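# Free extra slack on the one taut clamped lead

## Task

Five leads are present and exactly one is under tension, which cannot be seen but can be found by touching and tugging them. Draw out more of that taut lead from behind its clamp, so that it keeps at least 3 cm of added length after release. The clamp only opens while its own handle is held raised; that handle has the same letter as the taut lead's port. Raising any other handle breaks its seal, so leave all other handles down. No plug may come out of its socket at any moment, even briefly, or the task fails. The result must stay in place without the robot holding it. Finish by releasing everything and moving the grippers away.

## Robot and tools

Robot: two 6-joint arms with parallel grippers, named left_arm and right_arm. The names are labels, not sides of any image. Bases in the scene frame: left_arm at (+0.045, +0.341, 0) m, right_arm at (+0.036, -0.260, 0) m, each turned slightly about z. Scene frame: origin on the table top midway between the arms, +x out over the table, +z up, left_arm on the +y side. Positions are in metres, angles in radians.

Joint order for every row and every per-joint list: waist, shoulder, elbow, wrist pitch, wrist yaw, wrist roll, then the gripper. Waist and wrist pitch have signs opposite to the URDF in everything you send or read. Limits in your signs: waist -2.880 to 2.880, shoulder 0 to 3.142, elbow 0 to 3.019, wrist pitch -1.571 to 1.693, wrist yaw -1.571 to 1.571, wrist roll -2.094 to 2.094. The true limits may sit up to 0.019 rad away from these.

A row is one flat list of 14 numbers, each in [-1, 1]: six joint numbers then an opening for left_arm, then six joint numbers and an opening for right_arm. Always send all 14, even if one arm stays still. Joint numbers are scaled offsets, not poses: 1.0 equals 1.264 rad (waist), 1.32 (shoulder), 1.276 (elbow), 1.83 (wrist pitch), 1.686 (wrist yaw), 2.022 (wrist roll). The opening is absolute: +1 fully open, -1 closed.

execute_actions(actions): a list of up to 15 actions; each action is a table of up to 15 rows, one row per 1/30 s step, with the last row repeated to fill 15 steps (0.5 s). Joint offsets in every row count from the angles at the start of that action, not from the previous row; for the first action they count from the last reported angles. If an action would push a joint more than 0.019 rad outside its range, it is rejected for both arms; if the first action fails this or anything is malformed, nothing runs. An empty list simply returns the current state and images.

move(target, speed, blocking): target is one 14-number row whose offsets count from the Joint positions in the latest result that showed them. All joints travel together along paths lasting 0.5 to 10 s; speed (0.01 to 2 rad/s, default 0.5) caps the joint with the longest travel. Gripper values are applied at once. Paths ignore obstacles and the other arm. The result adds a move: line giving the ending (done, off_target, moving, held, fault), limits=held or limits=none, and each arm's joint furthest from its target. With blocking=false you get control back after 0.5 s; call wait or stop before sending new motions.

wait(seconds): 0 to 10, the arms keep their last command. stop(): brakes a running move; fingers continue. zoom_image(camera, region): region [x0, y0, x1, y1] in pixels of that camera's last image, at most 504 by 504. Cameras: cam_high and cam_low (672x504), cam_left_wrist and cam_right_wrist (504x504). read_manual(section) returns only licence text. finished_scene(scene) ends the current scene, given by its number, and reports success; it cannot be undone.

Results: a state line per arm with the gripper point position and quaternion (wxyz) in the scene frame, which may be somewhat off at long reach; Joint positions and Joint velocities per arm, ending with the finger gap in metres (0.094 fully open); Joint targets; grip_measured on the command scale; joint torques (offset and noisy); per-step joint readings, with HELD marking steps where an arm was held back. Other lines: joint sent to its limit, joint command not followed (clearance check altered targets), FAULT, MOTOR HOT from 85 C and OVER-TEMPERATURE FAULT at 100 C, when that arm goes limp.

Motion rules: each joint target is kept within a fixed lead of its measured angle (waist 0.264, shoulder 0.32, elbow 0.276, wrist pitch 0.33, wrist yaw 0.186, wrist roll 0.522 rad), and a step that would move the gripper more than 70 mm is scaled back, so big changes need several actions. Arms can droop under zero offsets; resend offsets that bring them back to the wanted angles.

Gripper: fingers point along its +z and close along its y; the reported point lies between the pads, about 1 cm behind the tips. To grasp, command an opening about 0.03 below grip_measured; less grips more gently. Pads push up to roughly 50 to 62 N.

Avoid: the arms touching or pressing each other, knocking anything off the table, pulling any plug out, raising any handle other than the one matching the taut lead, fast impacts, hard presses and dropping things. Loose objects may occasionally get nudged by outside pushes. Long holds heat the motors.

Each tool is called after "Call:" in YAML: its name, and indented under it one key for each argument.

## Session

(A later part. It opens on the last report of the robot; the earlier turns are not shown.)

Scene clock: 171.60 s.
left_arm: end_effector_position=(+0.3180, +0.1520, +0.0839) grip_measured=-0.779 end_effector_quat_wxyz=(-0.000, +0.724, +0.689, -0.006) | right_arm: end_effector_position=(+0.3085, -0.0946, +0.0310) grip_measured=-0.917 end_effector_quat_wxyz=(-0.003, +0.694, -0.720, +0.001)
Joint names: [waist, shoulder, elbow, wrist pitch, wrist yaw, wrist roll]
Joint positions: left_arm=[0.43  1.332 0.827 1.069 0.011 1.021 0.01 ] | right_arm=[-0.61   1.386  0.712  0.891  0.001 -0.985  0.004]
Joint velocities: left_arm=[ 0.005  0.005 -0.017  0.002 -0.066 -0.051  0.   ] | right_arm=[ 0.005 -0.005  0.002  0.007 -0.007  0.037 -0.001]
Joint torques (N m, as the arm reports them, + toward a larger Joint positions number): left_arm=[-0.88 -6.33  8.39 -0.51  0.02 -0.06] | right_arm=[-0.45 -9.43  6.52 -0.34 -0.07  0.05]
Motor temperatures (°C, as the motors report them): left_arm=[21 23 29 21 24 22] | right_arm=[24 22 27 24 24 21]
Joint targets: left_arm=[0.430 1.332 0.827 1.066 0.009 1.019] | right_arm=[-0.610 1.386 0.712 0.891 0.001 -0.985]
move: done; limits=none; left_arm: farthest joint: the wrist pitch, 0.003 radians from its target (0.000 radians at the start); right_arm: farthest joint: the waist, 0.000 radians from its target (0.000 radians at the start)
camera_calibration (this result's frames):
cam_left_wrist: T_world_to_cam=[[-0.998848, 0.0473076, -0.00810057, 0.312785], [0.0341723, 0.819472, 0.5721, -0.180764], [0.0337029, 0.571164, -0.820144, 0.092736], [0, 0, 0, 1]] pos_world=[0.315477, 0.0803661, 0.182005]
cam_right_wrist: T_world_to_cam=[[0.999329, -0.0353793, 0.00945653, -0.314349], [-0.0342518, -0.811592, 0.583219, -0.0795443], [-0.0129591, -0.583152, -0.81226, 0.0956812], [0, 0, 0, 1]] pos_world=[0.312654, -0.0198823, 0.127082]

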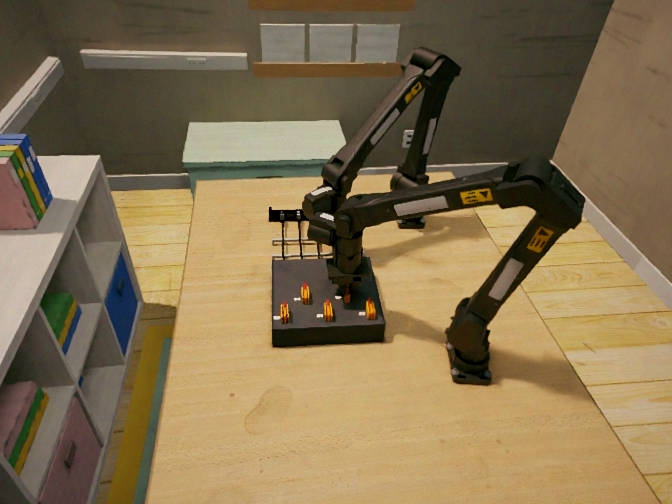

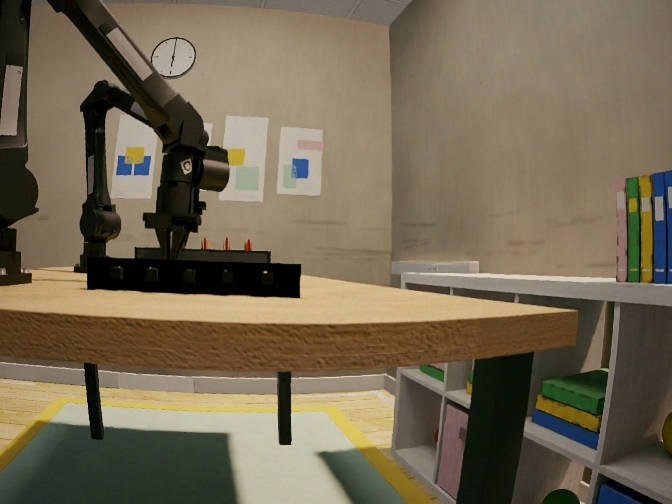

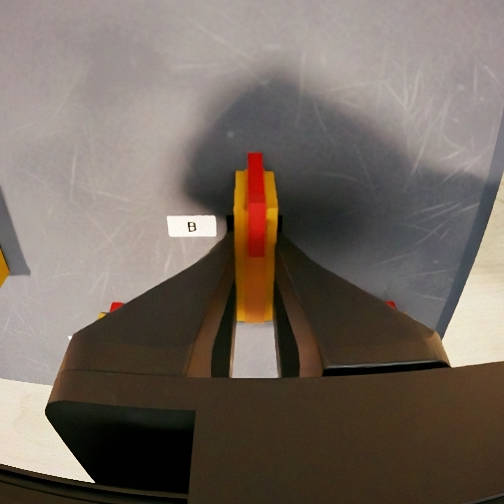

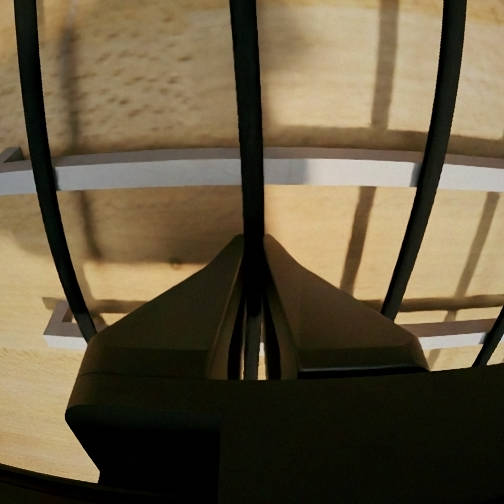

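Call:
move:
  target: [0,-0.03,0.075,0.038,0,0,-0.81,0,0,0,0,0,0,-0.945]
  speed: 0.1

Scene clock: 175.77 s.
left_arm: end_effector_position=(+0.3181, +0.1519, +0.0864) grip_measured=-0.779 end_effector_quat_wxyz=(-0.003, +0.725, +0.689, -0.006) | right_arm: end_effector_position=(+0.3085, -0.0946, +0.0310) grip_measured=-0.917 end_effector_quat_wxyz=(-0.003, +0.694, -0.720, +0.001)
Joint names: [waist, shoulder, elbow, wrist pitch, wrist yaw, wrist roll]
Joint positions: left_arm=[0.43  1.332 0.835 1.081 0.011 1.022 0.01 ] | right_arm=[-0.61   1.386  0.712  0.891  0.001 -0.985  0.004]
Joint velocities: left_arm=[ 0.005  0.005 -0.007  0.027  0.007  0.007  0.   ] | right_arm=[-0.005  0.005 -0.002  0.007 -0.125  0.007  0.   ]
Joint torques (N m, as the arm reports them, + toward a larger Joint positions number): left_arm=[-0.88 -8.9  16.57  2.43  0.11 -0.05] | right_arm=[-0.31 -9.53  6.55 -0.31 -0.07  0.05]
Motor temperatures (°C, as the motors report them): left_arm=[21 23 29 21 24 22] | right_arm=[24 22 27 24 24 21]
Joint targets: left_arm=[0.430 1.292 0.923 1.138 0.011 1.020] | right_arm=[-0.610 1.386 0.712 0.891 0.001 -0.985]
move: off_target (left_arm); limits=none; left_arm: farthest joint: the elbow, 0.088 radians from its target (0.096 radians at the start); right_arm: farthest joint: the waist, 0.000 radians from its target (0.000 radians at the start)
camera_calibration (this result's frames):
cam_left_wrist: T_world_to_cam=[[-0.998818, 0.0484681, -0.00355993, 0.312367], [0.0376325, 0.81771, 0.574399, -0.183123], [0.030751, 0.573586, -0.818568, 0.0952244], [0, 0, 0, 1]] pos_world=[0.315961, 0.0799822, 0.184245]
cam_right_wrist: T_world_to_cam=[[0.999329, -0.0353793, 0.00945653, -0.314349], [-0.0342518, -0.811592, 0.583219, -0.0795443], [-0.0129591, -0.583152, -0.81226, 0.0956812], [0, 0, 0, 1]] pos_world=[0.312654, -0.0198823, 0.127082]

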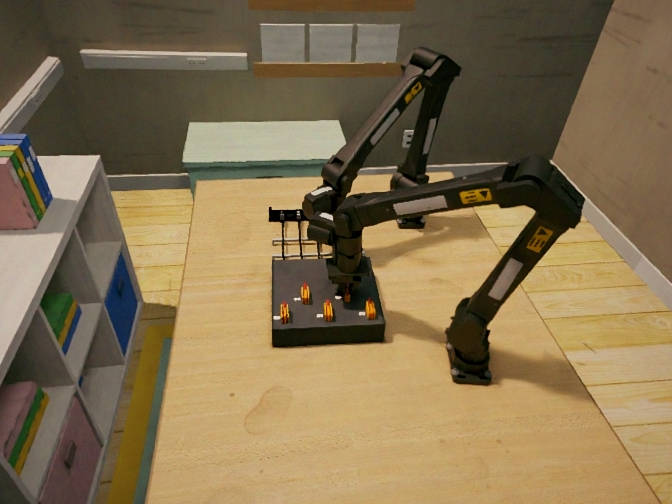

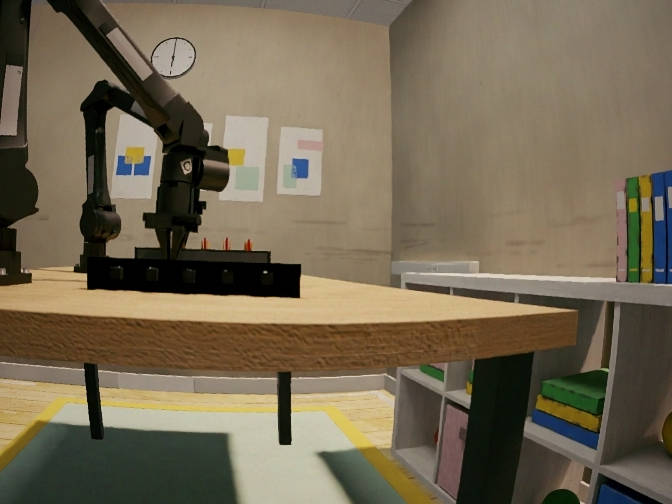

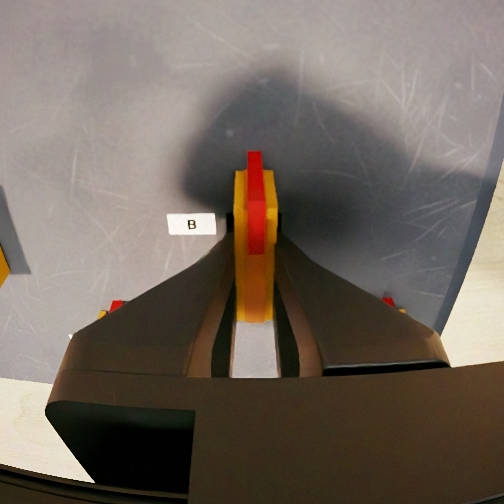

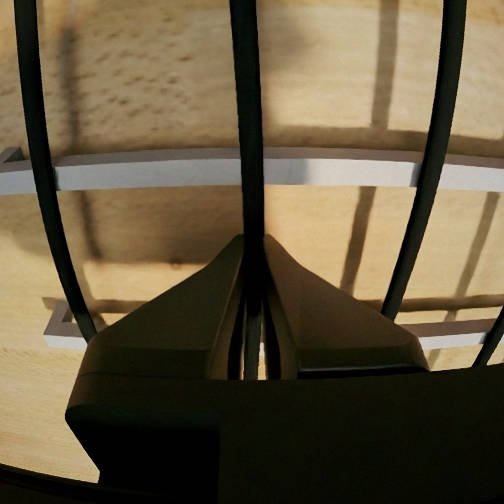

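Needs more force; use the shoulder.

Call:
move:
  target: [0,-0.09,0.08,0.015,0,0,-0.82,0,0,0,0,0,0,-0.945]
  speed: 0.1

Scene clock: 179.47 s.
left_arm: end_effector_position=(+0.3194, +0.1509, +0.0961) grip_measured=-0.779 end_effector_quat_wxyz=(+0.013, +0.725, +0.688, -0.003) | right_arm: end_effector_position=(+0.3085, -0.0946, +0.0310) grip_measured=-0.917 end_effector_quat_wxyz=(-0.003, +0.694, -0.720, +0.001)
Joint names: [waist, shoulder, elbow, wrist pitch, wrist yaw, wrist roll]
Joint positions: left_arm=[0.43  1.302 0.836 1.081 0.011 1.023 0.01 ] | right_arm=[-0.61   1.386  0.712  0.891  0.001 -0.985  0.004]
Joint velocities: left_arm=[ 0.005 -0.005 -0.002  0.027  0.022 -0.037 -0.002] | right_arm=[-0.005  0.005 -0.002 -0.002 -0.066  0.007 -0.   ]
Joint torques (N m, as the arm reports them, + toward a larger Joint positions number): left_arm=[ -0.83 -11.83  17.94   0.9    0.11  -0.06] | right_arm=[-0.02 -9.45  6.52 -0.29 -0.07  0.04]
Motor temperatures (°C, as the motors report them): left_arm=[21 23 29 21 24 22] | right_arm=[24 22 27 24 24 21]
Joint targets: left_arm=[0.430 1.214 0.937 1.109 0.011 1.022] | right_arm=[-0.610 1.386 0.712 0.891 0.001 -0.985]
move: off_target (left_arm); limits=none; left_arm: farthest joint: the elbow, 0.101 radians from its target (0.102 radians at the start); right_arm: farthest joint: the waist, 0.000 radians from its target (0.000 radians at the start)
camera_calibration (this result's frames):
cam_left_wrist: T_world_to_cam=[[-0.998332, 0.049312, -0.0300275, 0.31605], [0.0240365, 0.827871, 0.560403, -0.183811], [0.0524935, 0.558747, -0.827675, 0.0999139], [0, 0, 0, 1]] pos_world=[0.314697, 0.0807599, 0.195195]
cam_right_wrist: T_world_to_cam=[[0.999329, -0.0353793, 0.00945653, -0.314349], [-0.0342518, -0.811592, 0.583219, -0.0795443], [-0.0129591, -0.583152, -0.81226, 0.0956812], [0, 0, 0, 1]] pos_world=[0.312654, -0.0198823, 0.127082]

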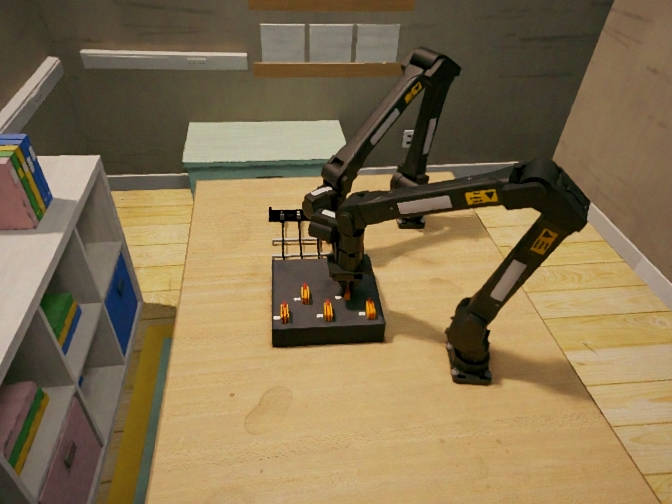

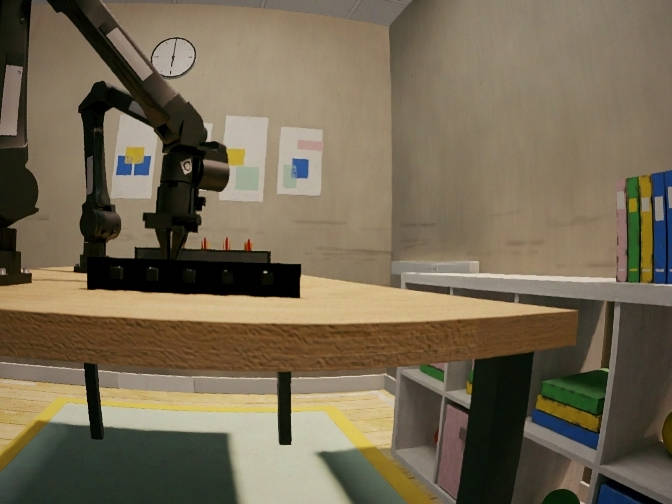

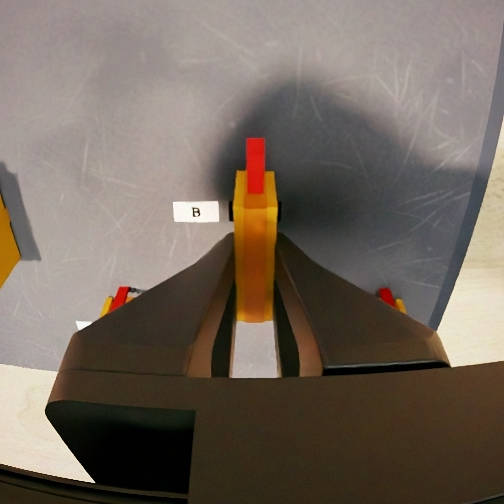

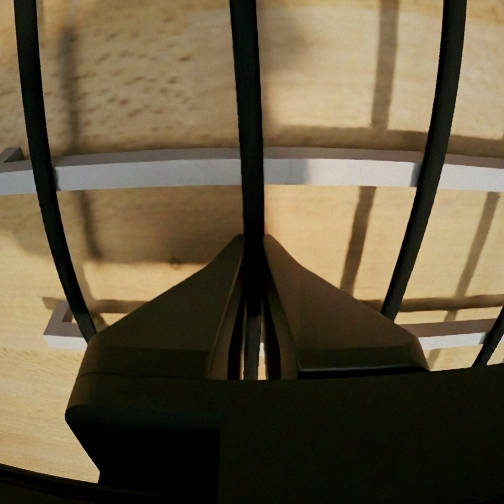

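Call:
execute_actions:
  actions:
    - [[0,-0.075,0.08,0.02,0,0,-0.82,0.01,0,0,0,0,0,-0.945],[0,-0.075,0.08,0.02,0,0,-0.82,0.015,0,0,0,0,0,-0.945],[0,-0.075,0.08,0.02,0,0,-0.82,0.02,0,0,0.005,0.004,0,-0.945],[0,-0.075,0.08,0.02,0,0,-0.82,0.025,-0.005,0,0.01,0.008,0,-0.945],[0,-0.075,0.08,0.02,0,0,-0.82,0.03,-0.01,0,0.015,0.012,0,-0.945],[0,-0.075,0.08,0.02,0,0,-0.82,0.035,-0.015,0,0.015,0.012,0,-0.945],[0,-0.075,0.08,0.02,0,0,-0.82,0.04,-0.015,0,0.015,0.012,0,-0.945]]
    - [[0,-0.07,0.08,0.02,0,0,-0.82,0.02,-0.005,0,0.015,0.012,0,-0.945],[0,-0.07,0.08,0.02,0,0,-0.82,0.025,-0.008,0,0.015,0.012,0,-0.945],[0,-0.07,0.08,0.02,0,0,-0.82,0.03,-0.011,0,0.015,0.012,0,-0.945],[0,-0.07,0.08,0.02,0,0,-0.82,0.035,-0.015,0,0.015,0.012,0,-0.945],[0,-0.07,0.08,0.02,0,0,-0.82,0.04,-0.015,0,0.015,0.012,0,-0.945]]

Scene clock: 188.60 s.
left_arm: end_effector_position=(+0.3194, +0.1510, +0.0961) grip_measured=-0.779 end_effector_quat_wxyz=(+0.012, +0.725, +0.688, -0.003) | right_arm: end_effector_position=(+0.3191, -0.1068, +0.0409) grip_measured=-0.917 end_effector_quat_wxyz=(-0.019, +0.675, -0.737, +0.005)
Joint names: [waist, shoulder, elbow, wrist pitch, wrist yaw, wrist roll]
Joint positions: left_arm=[0.43  1.302 0.836 1.082 0.011 1.023 0.01 ] | right_arm=[-0.56   1.353  0.712  0.891 -0.    -0.985  0.004]
Joint velocities: left_arm=[-0.005  0.005 -0.007  0.002 -0.037  0.007  0.   ] | right_arm=[ 0.005  0.024 -0.002 -0.012 -0.081 -0.007 -0.001]
Joint torques (N m, as the arm reports them, + toward a larger Joint positions number): left_arm=[ -0.86 -12.    18.04   1.36   0.11  -0.04] | right_arm=[ 1.78 -9.68  6.62  0.88  0.75  0.07]
Motor temperatures (°C, as the motors report them): left_arm=[21 23 31 21 24 22] | right_arm=[24 22 27 24 24 21]
Joint targets: left_arm=[0.430 1.210 0.938 1.118 0.011 1.023] | right_arm=[-0.535 1.350 0.712 0.919 0.020 -0.985]
Step readings (joint positions; steps 1 to 15: 1st action; 16 to 30: 2nd action):
0: left_arm=[0.430 1.302 0.836 1.081 0.011 1.023] | right_arm=[-0.610 1.386 0.712 0.891 0.001 -0.985]
1: left_arm=[0.430 1.302 0.836 1.082 0.011 1.023] | right_arm=[-0.610 1.386 0.712 0.891 0.001 -0.985]
2: left_arm=[0.430 1.302 0.836 1.082 0.011 1.023] | right_arm=[-0.609 1.386 0.712 0.891 0.001 -0.985]
4: left_arm=[0.430 1.302 0.836 1.082 0.011 1.023] | right_arm=[-0.606 1.386 0.712 0.891 -0.000 -0.985]
8: left_arm=[0.430 1.302 0.836 1.082 0.011 1.023] | right_arm=[-0.597 1.378 0.712 0.891 -0.000 -0.985]
15: left_arm=[0.430 1.302 0.836 1.082 0.011 1.023] | right_arm=[-0.586 1.370 0.712 0.891 -0.000 -0.985]
16: left_arm=[0.430 1.302 0.836 1.082 0.011 1.023] | right_arm=[-0.586 1.370 0.712 0.891 -0.000 -0.985]
17: left_arm=[0.430 1.302 0.836 1.082 0.011 1.023] | right_arm=[-0.585 1.369 0.712 0.891 -0.000 -0.985]
19: left_arm=[0.430 1.302 0.836 1.082 0.011 1.023] | right_arm=[-0.582 1.367 0.712 0.891 -0.000 -0.985]
23: left_arm=[0.430 1.302 0.836 1.082 0.011 1.023] | right_arm=[-0.565 1.355 0.712 0.891 -0.000 -0.985]
30: Joint positions above
camera_calibration (this result's frames):
cam_left_wrist: T_world_to_cam=[[-0.998341, 0.0493184, -0.0297025, 0.315941], [0.0242131, 0.82775, 0.560574, -0.183906], [0.0522329, 0.558925, -0.827571, 0.099933], [0, 0, 0, 1]] pos_world=[0.31465, 0.0807915, 0.195179]
cam_right_wrist: T_world_to_cam=[[0.995635, -0.0859941, 0.0362899, -0.330821], [-0.0913764, -0.818736, 0.566852, -0.0767183], [-0.0190341, -0.567694, -0.82302, 0.100788], [0, 0, 0, 1]] pos_world=[0.324285, -0.034044, 0.138444]

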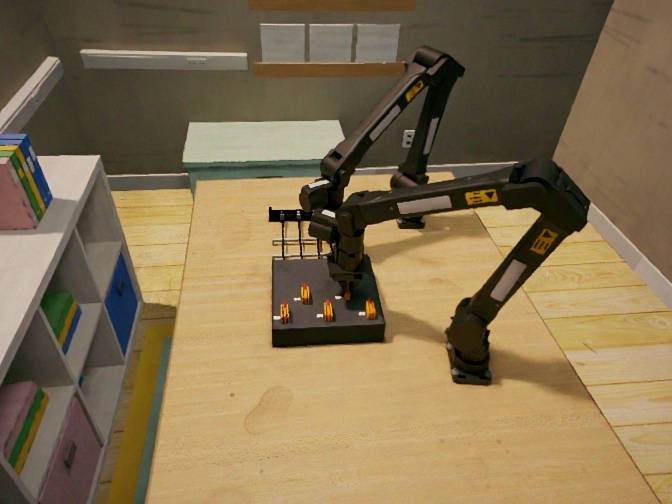

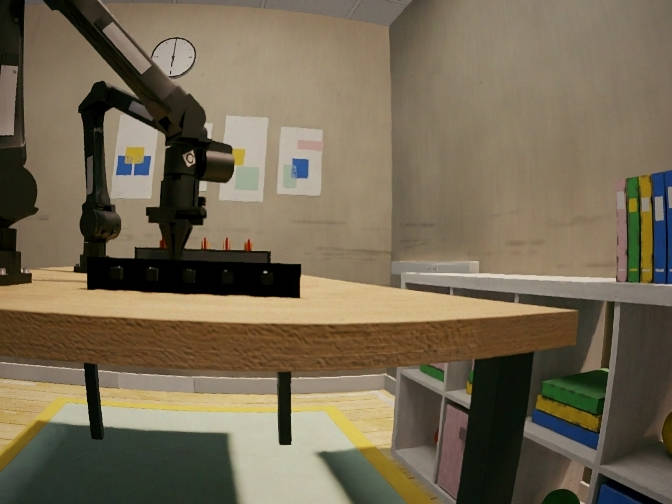

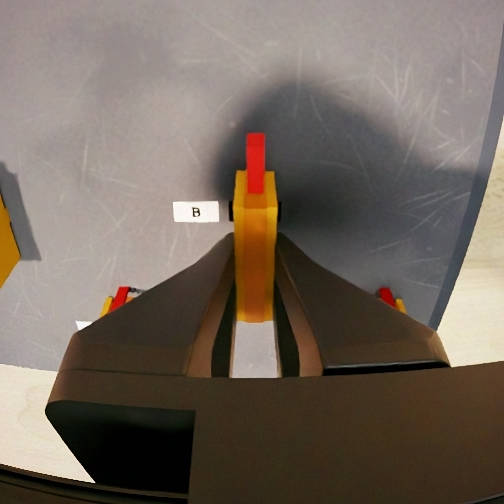

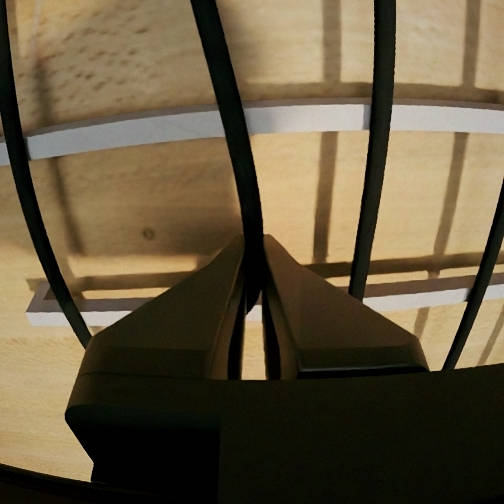

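Call:
execute_actions:
  actions:
    - [[0,-0.07,0.08,0.02,0,0,-0.82,0.02,-0.005,0,0.015,0.012,0,-0.945],[0,-0.07,0.08,0.02,0,0,-0.82,0.025,-0.008,0,0.02,0.012,-0.005,-0.945],[0,-0.07,0.08,0.02,0,0,-0.82,0.03,-0.011,0,0.025,0.012,-0.01,-0.945],[0,-0.07,0.08,0.02,0,0,-0.82,0.035,-0.015,0,0.03,0.012,-0.015,-0.945],[0,-0.07,0.08,0.02,0,0,-0.82,0.04,-0.015,0,0.035,0.012,-0.02,-0.945]]
    - [[0,-0.07,0.08,0.02,0,0,-0.82,0.02,-0.005,0,0.015,0.012,-0.005,-0.945],[0,-0.07,0.08,0.02,0,0,-0.82,0.025,-0.008,0,0.02,0.012,-0.005,-0.945],[0,-0.07,0.08,0.02,0,0,-0.82,0.03,-0.011,0,0.025,0.012,-0.01,-0.945],[0,-0.07,0.08,0.02,0,0,-0.82,0.035,-0.015,0,0.03,0.012,-0.015,-0.945],[0,-0.07,0.08,0.02,0,0,-0.82,0.04,-0.015,0,0.035,0.012,-0.02,-0.945]]
    - [[0,-0.07,0.08,0.02,0,0,-0.82,0.02,-0.005,0,0.015,0.012,-0.005,-0.945],[0,-0.07,0.08,0.02,0,0,-0.82,0.025,-0.008,0,0.02,0.012,-0.005,-0.945],[0,-0.07,0.08,0.02,0,0,-0.82,0.03,-0.011,0,0.025,0.012,-0.01,-0.945],[0,-0.07,0.08,0.02,0,0,-0.82,0.035,-0.015,0,0.03,0.012,-0.015,-0.945],[0,-0.07,0.08,0.02,0,0,-0.82,0.04,-0.015,0,0.035,0.012,-0.02,-0.945]]

Scene clock: 199.53 s.
left_arm: end_effector_position=(+0.3194, +0.1510, +0.0961) grip_measured=-0.779 end_effector_quat_wxyz=(+0.012, +0.725, +0.688, -0.003) | right_arm: end_effector_position=(+0.3117, -0.1374, +0.0550) grip_measured=-0.917 end_effector_quat_wxyz=(+0.005, +0.673, -0.740, -0.002)
Joint names: [waist, shoulder, elbow, wrist pitch, wrist yaw, wrist roll]
Joint positions: left_arm=[0.43  1.302 0.836 1.082 0.011 1.023 0.01 ] | right_arm=[-0.483  1.304  0.712  0.99  -0.    -1.056  0.004]
Joint velocities: left_arm=[ 0.015  0.005 -0.012  0.012 -0.022  0.051 -0.   ] | right_arm=[ 0.024 -0.015 -0.022 -0.007 -0.022 -0.022 -0.001]
Joint torques (N m, as the arm reports them, + toward a larger Joint positions number): left_arm=[ -0.86 -12.03  18.04   1.37   0.11  -0.05] | right_arm=[ 1.01 -8.77  6.9   1.11  0.74 -0.1 ]
Motor temperatures (°C, as the motors report them): left_arm=[21 23 33 21 24 22] | right_arm=[24 22 27 24 24 21]
Joint targets: left_arm=[0.430 1.210 0.938 1.118 0.011 1.023] | right_arm=[-0.458 1.301 0.712 1.020 0.020 -1.074]
Step readings (joint positions; steps 1 to 15: 1st action; 16 to 30: 2nd action; 31 to 45: 3rd action):
0: left_arm=[0.430 1.302 0.836 1.082 0.011 1.023] | right_arm=[-0.560 1.353 0.712 0.891 -0.000 -0.985]
1: left_arm=[0.430 1.302 0.836 1.082 0.011 1.023] | right_arm=[-0.560 1.353 0.712 0.891 -0.000 -0.985]
2: left_arm=[0.430 1.302 0.836 1.082 0.011 1.023] | right_arm=[-0.560 1.353 0.712 0.892 -0.000 -0.985]
4: left_arm=[0.430 1.302 0.836 1.082 0.011 1.023] | right_arm=[-0.557 1.351 0.712 0.900 -0.000 -0.989]
8: left_arm=[0.430 1.302 0.836 1.082 0.011 1.023] | right_arm=[-0.540 1.340 0.712 0.920 -0.000 -1.002]
15: left_arm=[0.430 1.302 0.836 1.082 0.011 1.023] | right_arm=[-0.535 1.337 0.712 0.924 -0.000 -1.010]
16: left_arm=[0.430 1.302 0.836 1.082 0.011 1.023] | right_arm=[-0.535 1.337 0.712 0.924 -0.000 -1.010]
17: left_arm=[0.430 1.302 0.836 1.082 0.011 1.023] | right_arm=[-0.534 1.337 0.712 0.924 -0.000 -1.010]
19: left_arm=[0.430 1.302 0.836 1.082 0.011 1.023] | right_arm=[-0.531 1.334 0.712 0.932 -0.000 -1.013]
23: left_arm=[0.430 1.302 0.836 1.082 0.011 1.023] | right_arm=[-0.514 1.323 0.712 0.953 -0.000 -1.026]
30: left_arm=[0.430 1.302 0.836 1.082 0.011 1.023] | right_arm=[-0.509 1.321 0.712 0.956 -0.000 -1.033]
31: left_arm=[0.430 1.302 0.836 1.082 0.011 1.023] | right_arm=[-0.509 1.321 0.712 0.956 -0.000 -1.033]
32: left_arm=[0.430 1.302 0.836 1.082 0.011 1.023] | right_arm=[-0.509 1.320 0.712 0.957 -0.000 -1.033]
34: left_arm=[0.430 1.302 0.836 1.082 0.011 1.023] | right_arm=[-0.505 1.318 0.712 0.965 -0.000 -1.036]
38: left_arm=[0.430 1.302 0.836 1.082 0.011 1.023] | right_arm=[-0.488 1.306 0.712 0.986 -0.000 -1.049]
45: Joint positions above
camera_calibration (this result's frames):
cam_left_wrist: T_world_to_cam=[[-0.998341, 0.0493184, -0.0297025, 0.315941], [0.0242131, 0.82775, 0.560574, -0.183906], [0.0522329, 0.558925, -0.827571, 0.099933], [0, 0, 0, 1]] pos_world=[0.31465, 0.0807915, 0.195179]
cam_right_wrist: T_world_to_cam=[[0.995703, -0.0924628, -0.0051215, -0.325234], [-0.07173, -0.805055, 0.588848, -0.115882], [-0.0585696, -0.58595, -0.808228, 0.103848], [0, 0, 0, 1]] pos_world=[0.321606, -0.062514, 0.150504]

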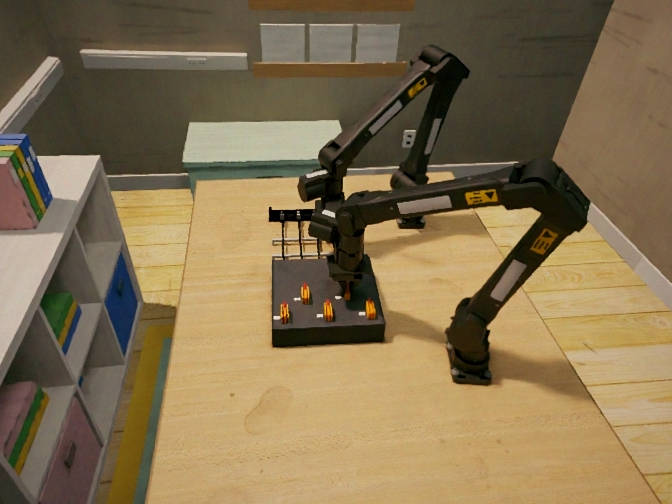

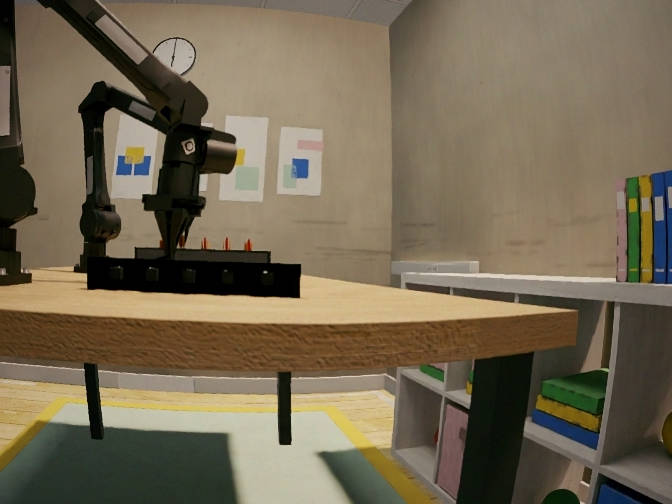

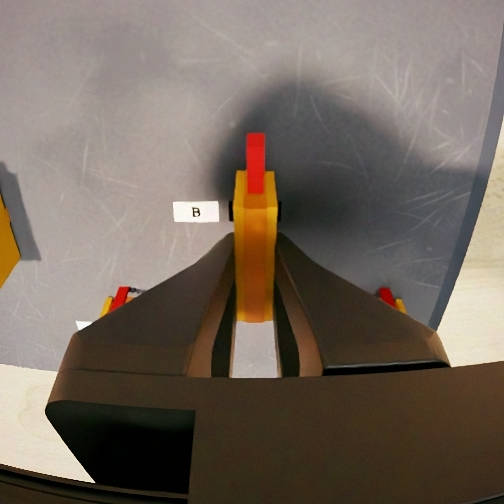

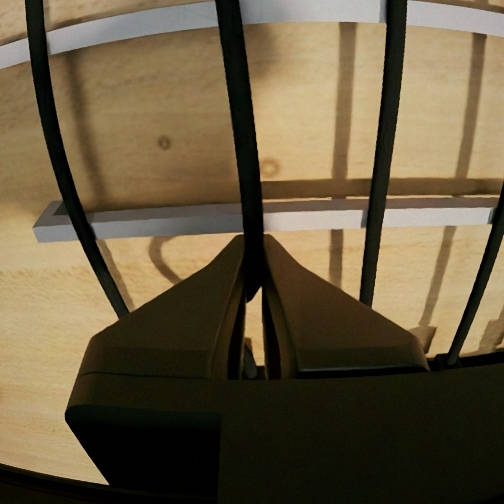

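~4.5 cm out. Lower the handle while the right holds, then release.

Call:
execute_actions:
  actions:
    - [[0,-0.06,0.07,0.015,0,0,-0.82,0.02,0,0,0.015,0.012,0,-0.945],[0,-0.05,0.06,0.01,0,0,-0.82,0.02,0,0,0.015,0.012,0,-0.945],[0,-0.04,0.05,0.01,0,0,-0.82,0.02,0,0,0.015,0.012,0,-0.945],[0,-0.03,0.045,0.0,0,0,-0.82,0.02,0,0,0.015,0.012,0,-0.945],[0,-0.02,0.04,0.0,0,0,-0.82,0.02,0,0,0.015,0.012,0,-0.945],[0,-0.01,0.04,0.0,0,0,-0.82,0.02,0,0,0.015,0.012,0,-0.945],[0,0,0.04,0.0,0,0,-0.82,0.02,0,0,0.015,0.012,0,-0.945],[0,0.005,0.04,0.0,0,0,-0.82,0.02,0,0,0.015,0.012,0,-0.945],[0,0.01,0.04,0.0,0,0,-0.82,0.02,0,0,0.015,0.012,0,-0.945],[0,0.015,0.04,0.0,0,0,-0.82,0.02,0,0,0.015,0.012,0,-0.945],[0,0.02,0.04,0.0,0,0,-0.82,0.02,0,0,0.015,0.012,0,-0.945]]
    - [[0,0.005,0.02,0,0,0,-0.82,0.02,0,0,0.015,0.012,0,-0.945]]
    - [[0,0,0,0,0,0,-0.2,0.02,0,0,0.015,0.012,0,-0.945]]
    - [[0,0,0,0,0,0,-0.2,0,0,0,0,0,0,-0.5]]

Scene clock: 212.60 s.
left_arm: end_effector_position=(+0.3180, +0.1519, +0.0842) grip_measured=-0.203 end_effector_quat_wxyz=(-0.006, +0.725, +0.688, -0.007) | right_arm: end_effector_position=(+0.3118, -0.1376, +0.0550) grip_measured=-0.503 end_effector_quat_wxyz=(+0.005, +0.673, -0.740, -0.002)
Joint names: [waist, shoulder, elbow, wrist pitch, wrist yaw, wrist roll]
Joint positions: left_arm=[0.43  1.34  0.835 1.081 0.011 1.024 0.037] | right_arm=[-0.481  1.304  0.712  0.99  -0.002 -1.057  0.023]
Joint velocities: left_arm=[ 0.005 -0.005  0.002  0.002 -0.022 -0.066  0.001] | right_arm=[-0.015  0.015 -0.017  0.007 -0.051 -0.037 -0.001]
Joint torques (N m, as the arm reports them, + toward a larger Joint positions number): left_arm=[-0.84 -6.46  8.42 -0.36  0.11 -0.04] | right_arm=[-0.48 -8.75  6.82 -0.26  0.04  0.07]
Motor temperatures (°C, as the motors report them): left_arm=[21 23 33 21 24 22] | right_arm=[24 22 27 24 25 21]
Joint targets: left_arm=[0.430 1.340 0.835 1.081 0.011 1.024] | right_arm=[-0.481 1.304 0.712 0.990 0.001 -1.057]
Step readings (joint positions; steps 1 to 15: 1st action; 16 to 30: 2nd action; 31 to 45: 3rd action; 46 to 60: 4th action):
0: left_arm=[0.430 1.302 0.836 1.082 0.011 1.023] | right_arm=[-0.483 1.304 0.712 0.990 -0.000 -1.057]
1: left_arm=[0.430 1.303 0.836 1.082 0.011 1.023] | right_arm=[-0.483 1.304 0.712 0.990 -0.000 -1.057]
2: left_arm=[0.430 1.304 0.836 1.082 0.011 1.023] | right_arm=[-0.483 1.304 0.712 0.990 -0.000 -1.057]
4: left_arm=[0.430 1.306 0.836 1.082 0.011 1.023] | right_arm=[-0.483 1.304 0.712 0.990 -0.000 -1.057]
8: left_arm=[0.430 1.313 0.836 1.084 0.011 1.024] | right_arm=[-0.483 1.304 0.712 0.990 -0.000 -1.057]
15: left_arm=[0.430 1.339 0.836 1.081 0.011 1.024] | right_arm=[-0.481 1.304 0.712 0.990 0.001 -1.057]
16: left_arm=[0.430 1.340 0.836 1.081 0.011 1.024] | right_arm=[-0.481 1.304 0.712 0.990 0.001 -1.057]
17: left_arm=[0.430 1.340 0.836 1.081 0.011 1.024] | right_arm=[-0.481 1.304 0.712 0.990 0.001 -1.057]
19: left_arm=[0.430 1.340 0.836 1.081 0.011 1.024] | right_arm=[-0.481 1.304 0.712 0.990 0.001 -1.057]
23: left_arm=[0.430 1.340 0.836 1.081 0.011 1.024] | right_arm=[-0.481 1.304 0.712 0.990 0.001 -1.057]
30: left_arm=[0.430 1.340 0.836 1.081 0.011 1.024] | right_arm=[-0.481 1.304 0.712 0.990 0.001 -1.057]
31: left_arm=[0.430 1.340 0.835 1.081 0.011 1.024] | right_arm=[-0.481 1.304 0.712 0.990 0.001 -1.057]
32: left_arm=[0.430 1.340 0.835 1.081 0.011 1.024] | right_arm=[-0.481 1.304 0.712 0.990 0.001 -1.057]
34: left_arm=[0.430 1.340 0.835 1.081 0.011 1.024] | right_arm=[-0.481 1.304 0.712 0.990 0.001 -1.057]
38: left_arm=[0.430 1.340 0.835 1.081 0.011 1.024] | right_arm=[-0.481 1.304 0.712 0.990 0.001 -1.057]
45: left_arm=[0.430 1.340 0.835 1.081 0.011 1.024] | right_arm=[-0.481 1.304 0.712 0.990 0.001 -1.057]
46: left_arm=[0.430 1.340 0.835 1.081 0.011 1.024] | right_arm=[-0.481 1.304 0.712 0.990 -0.001 -1.057]
47: left_arm=[0.430 1.340 0.835 1.081 0.011 1.024] | right_arm=[-0.481 1.304 0.712 0.990 -0.002 -1.057]
49: left_arm=[0.430 1.340 0.835 1.081 0.011 1.024] | right_arm=[-0.481 1.304 0.712 0.990 -0.003 -1.057]
53: left_arm=[0.430 1.340 0.835 1.081 0.011 1.024] | right_arm=[-0.481 1.304 0.712 0.990 -0.002 -1.057]
60: Joint positions above
camera_calibration (this result's frames):
cam_left_wrist: T_world_to_cam=[[-0.998727, 0.0503698, 0.00281136, 0.31144], [0.0427526, 0.815477, 0.577208, -0.183337], [0.0267813, 0.576594, -0.816592, 0.0940603], [0, 0, 0, 1]] pos_world=[0.316363, 0.0795855, 0.181757]
cam_right_wrist: T_world_to_cam=[[0.995698, -0.092471, -0.00587656, -0.325289], [-0.0713738, -0.805882, 0.587758, -0.116188], [-0.0590864, -0.584811, -0.809015, 0.104108], [0, 0, 0, 1]] pos_world=[0.321748, -0.06283, 0.150603]

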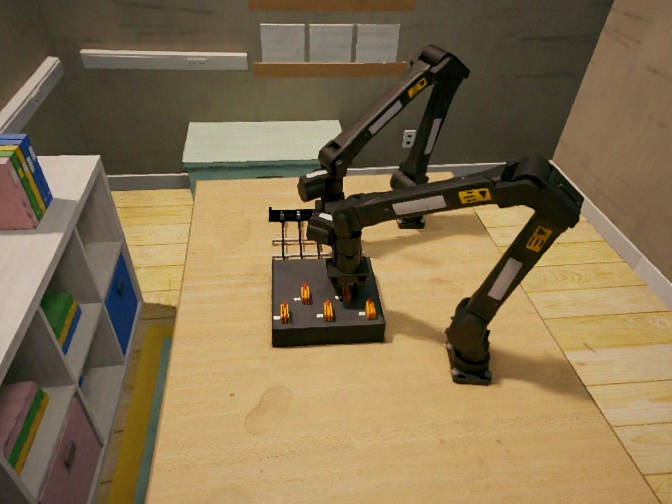

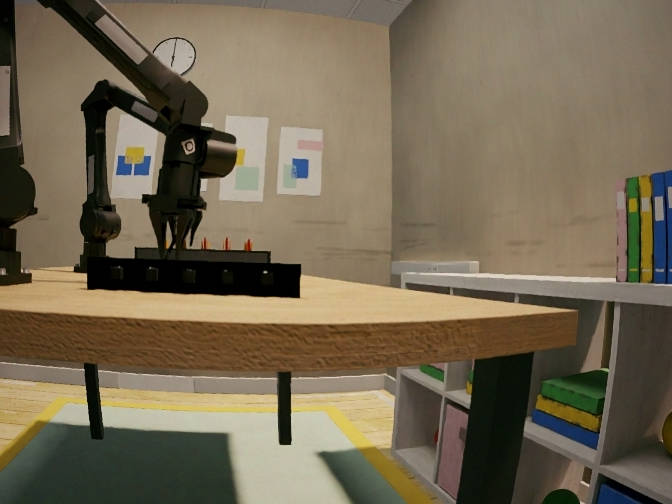

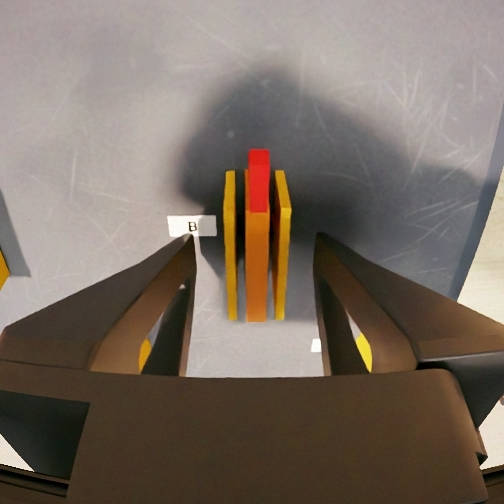

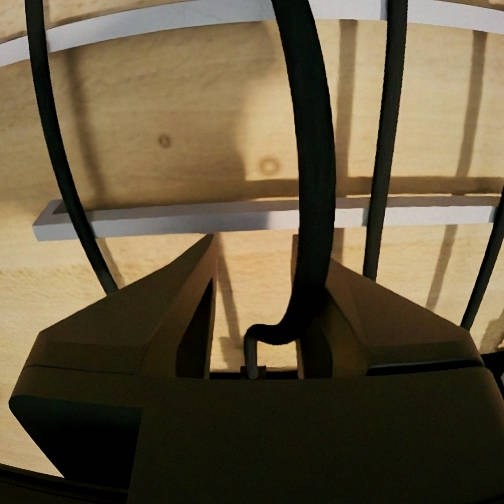

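Lift both (shoulder only.

Call:
move:
  target: [0,-0.3,0.01,0.02,0,0,-0.2,0,-0.3,0.01,0.02,0,0,-0.2]
  speed: 0.3

Scene clock: 216.23 s.
left_arm: end_effector_position=(+0.3076, +0.1590, +0.2045) grip_measured=-0.203 end_effector_quat_wxyz=(+0.172, +0.715, +0.677, +0.031) | right_arm: end_effector_position=(+0.3147, -0.1363, +0.1675) grip_measured=-0.203 end_effector_quat_wxyz=(-0.174, +0.662, -0.727, +0.057)
Joint names: [waist, shoulder, elbow, wrist pitch, wrist yaw, wrist roll]
Joint positions: left_arm=[0.43  0.946 0.835 1.11  0.011 1.024 0.037] | right_arm=[-0.481  0.906  0.712  1.009 -0.002 -1.057  0.037]
Joint velocities: left_arm=[ 0.005  0.005 -0.017  0.007  0.022  0.037  0.   ] | right_arm=[ 0.015 -0.005 -0.017 -0.002  0.007 -0.022 -0.   ]
Joint torques (N m, as the arm reports them, + toward a larger Joint positions number): left_arm=[-0.86 -2.95 11.39 -0.74  0.11 -0.07] | right_arm=[-0.12 -4.35  9.57 -0.19 -0.06  0.06]
Motor temperatures (°C, as the motors report them): left_arm=[21 23 32 21 24 22] | right_arm=[24 22 27 24 24 21]
Joint targets: left_arm=[0.430 0.945 0.848 1.118 0.011 1.024] | right_arm=[-0.481 0.908 0.725 1.027 -0.002 -1.057]
move: done; limits=none; left_arm: farthest joint: the elbow, 0.012 radians from its target (0.012 radians at the start); right_arm: farthest joint: the wrist pitch, 0.018 radians from its target (0.037 radians at the start)
camera_calibration (this result's frames):
cam_left_wrist: T_world_to_cam=[[-0.952964, 0.0190845, -0.302483, 0.353613], [-0.104492, 0.916139, 0.387002, -0.189986], [0.284502, 0.400406, -0.871053, 0.148332], [0, 0, 0, 1]] pos_world=[0.274928, 0.107912, 0.309692]
cam_right_wrist: T_world_to_cam=[[0.941239, -0.116752, 0.316921, -0.367634], [-0.244425, -0.883039, 0.400622, -0.105815], [0.23308, -0.454545, -0.859688, 0.130405], [0, 0, 0, 1]] pos_world=[0.289773, -0.0770865, 0.27101]

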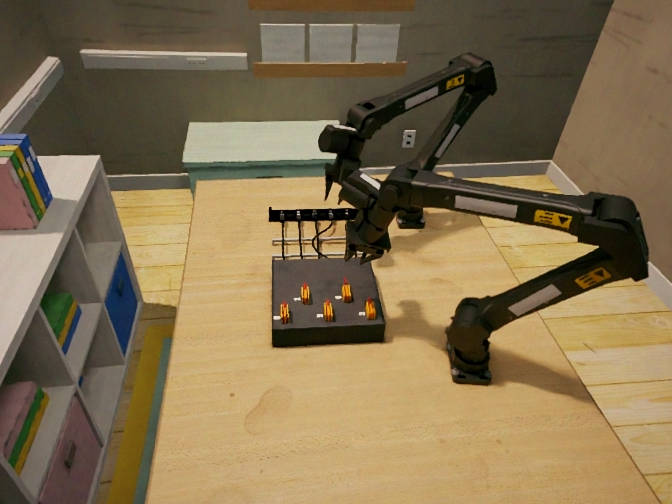

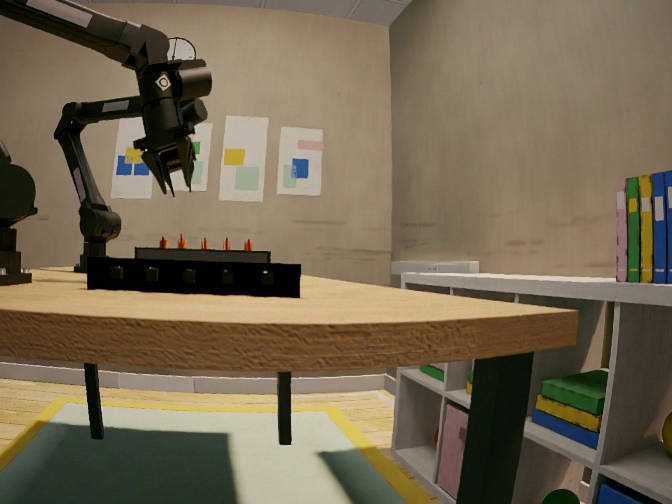

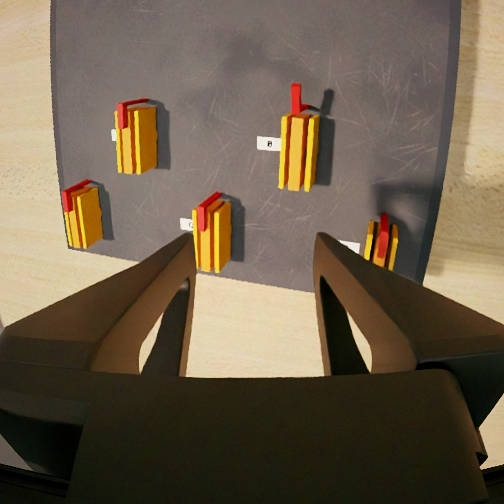

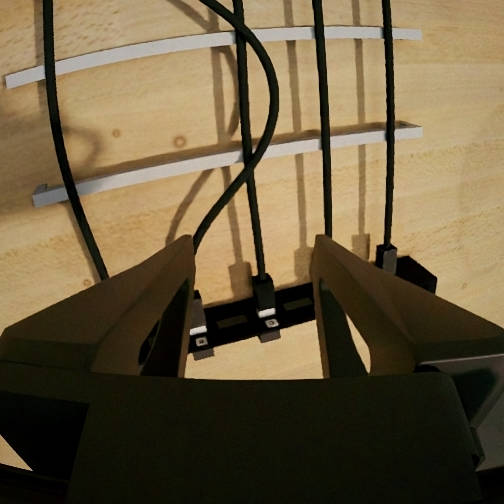

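Call:
finished_scene:
  scene: 1

The scene is finished: the task was done.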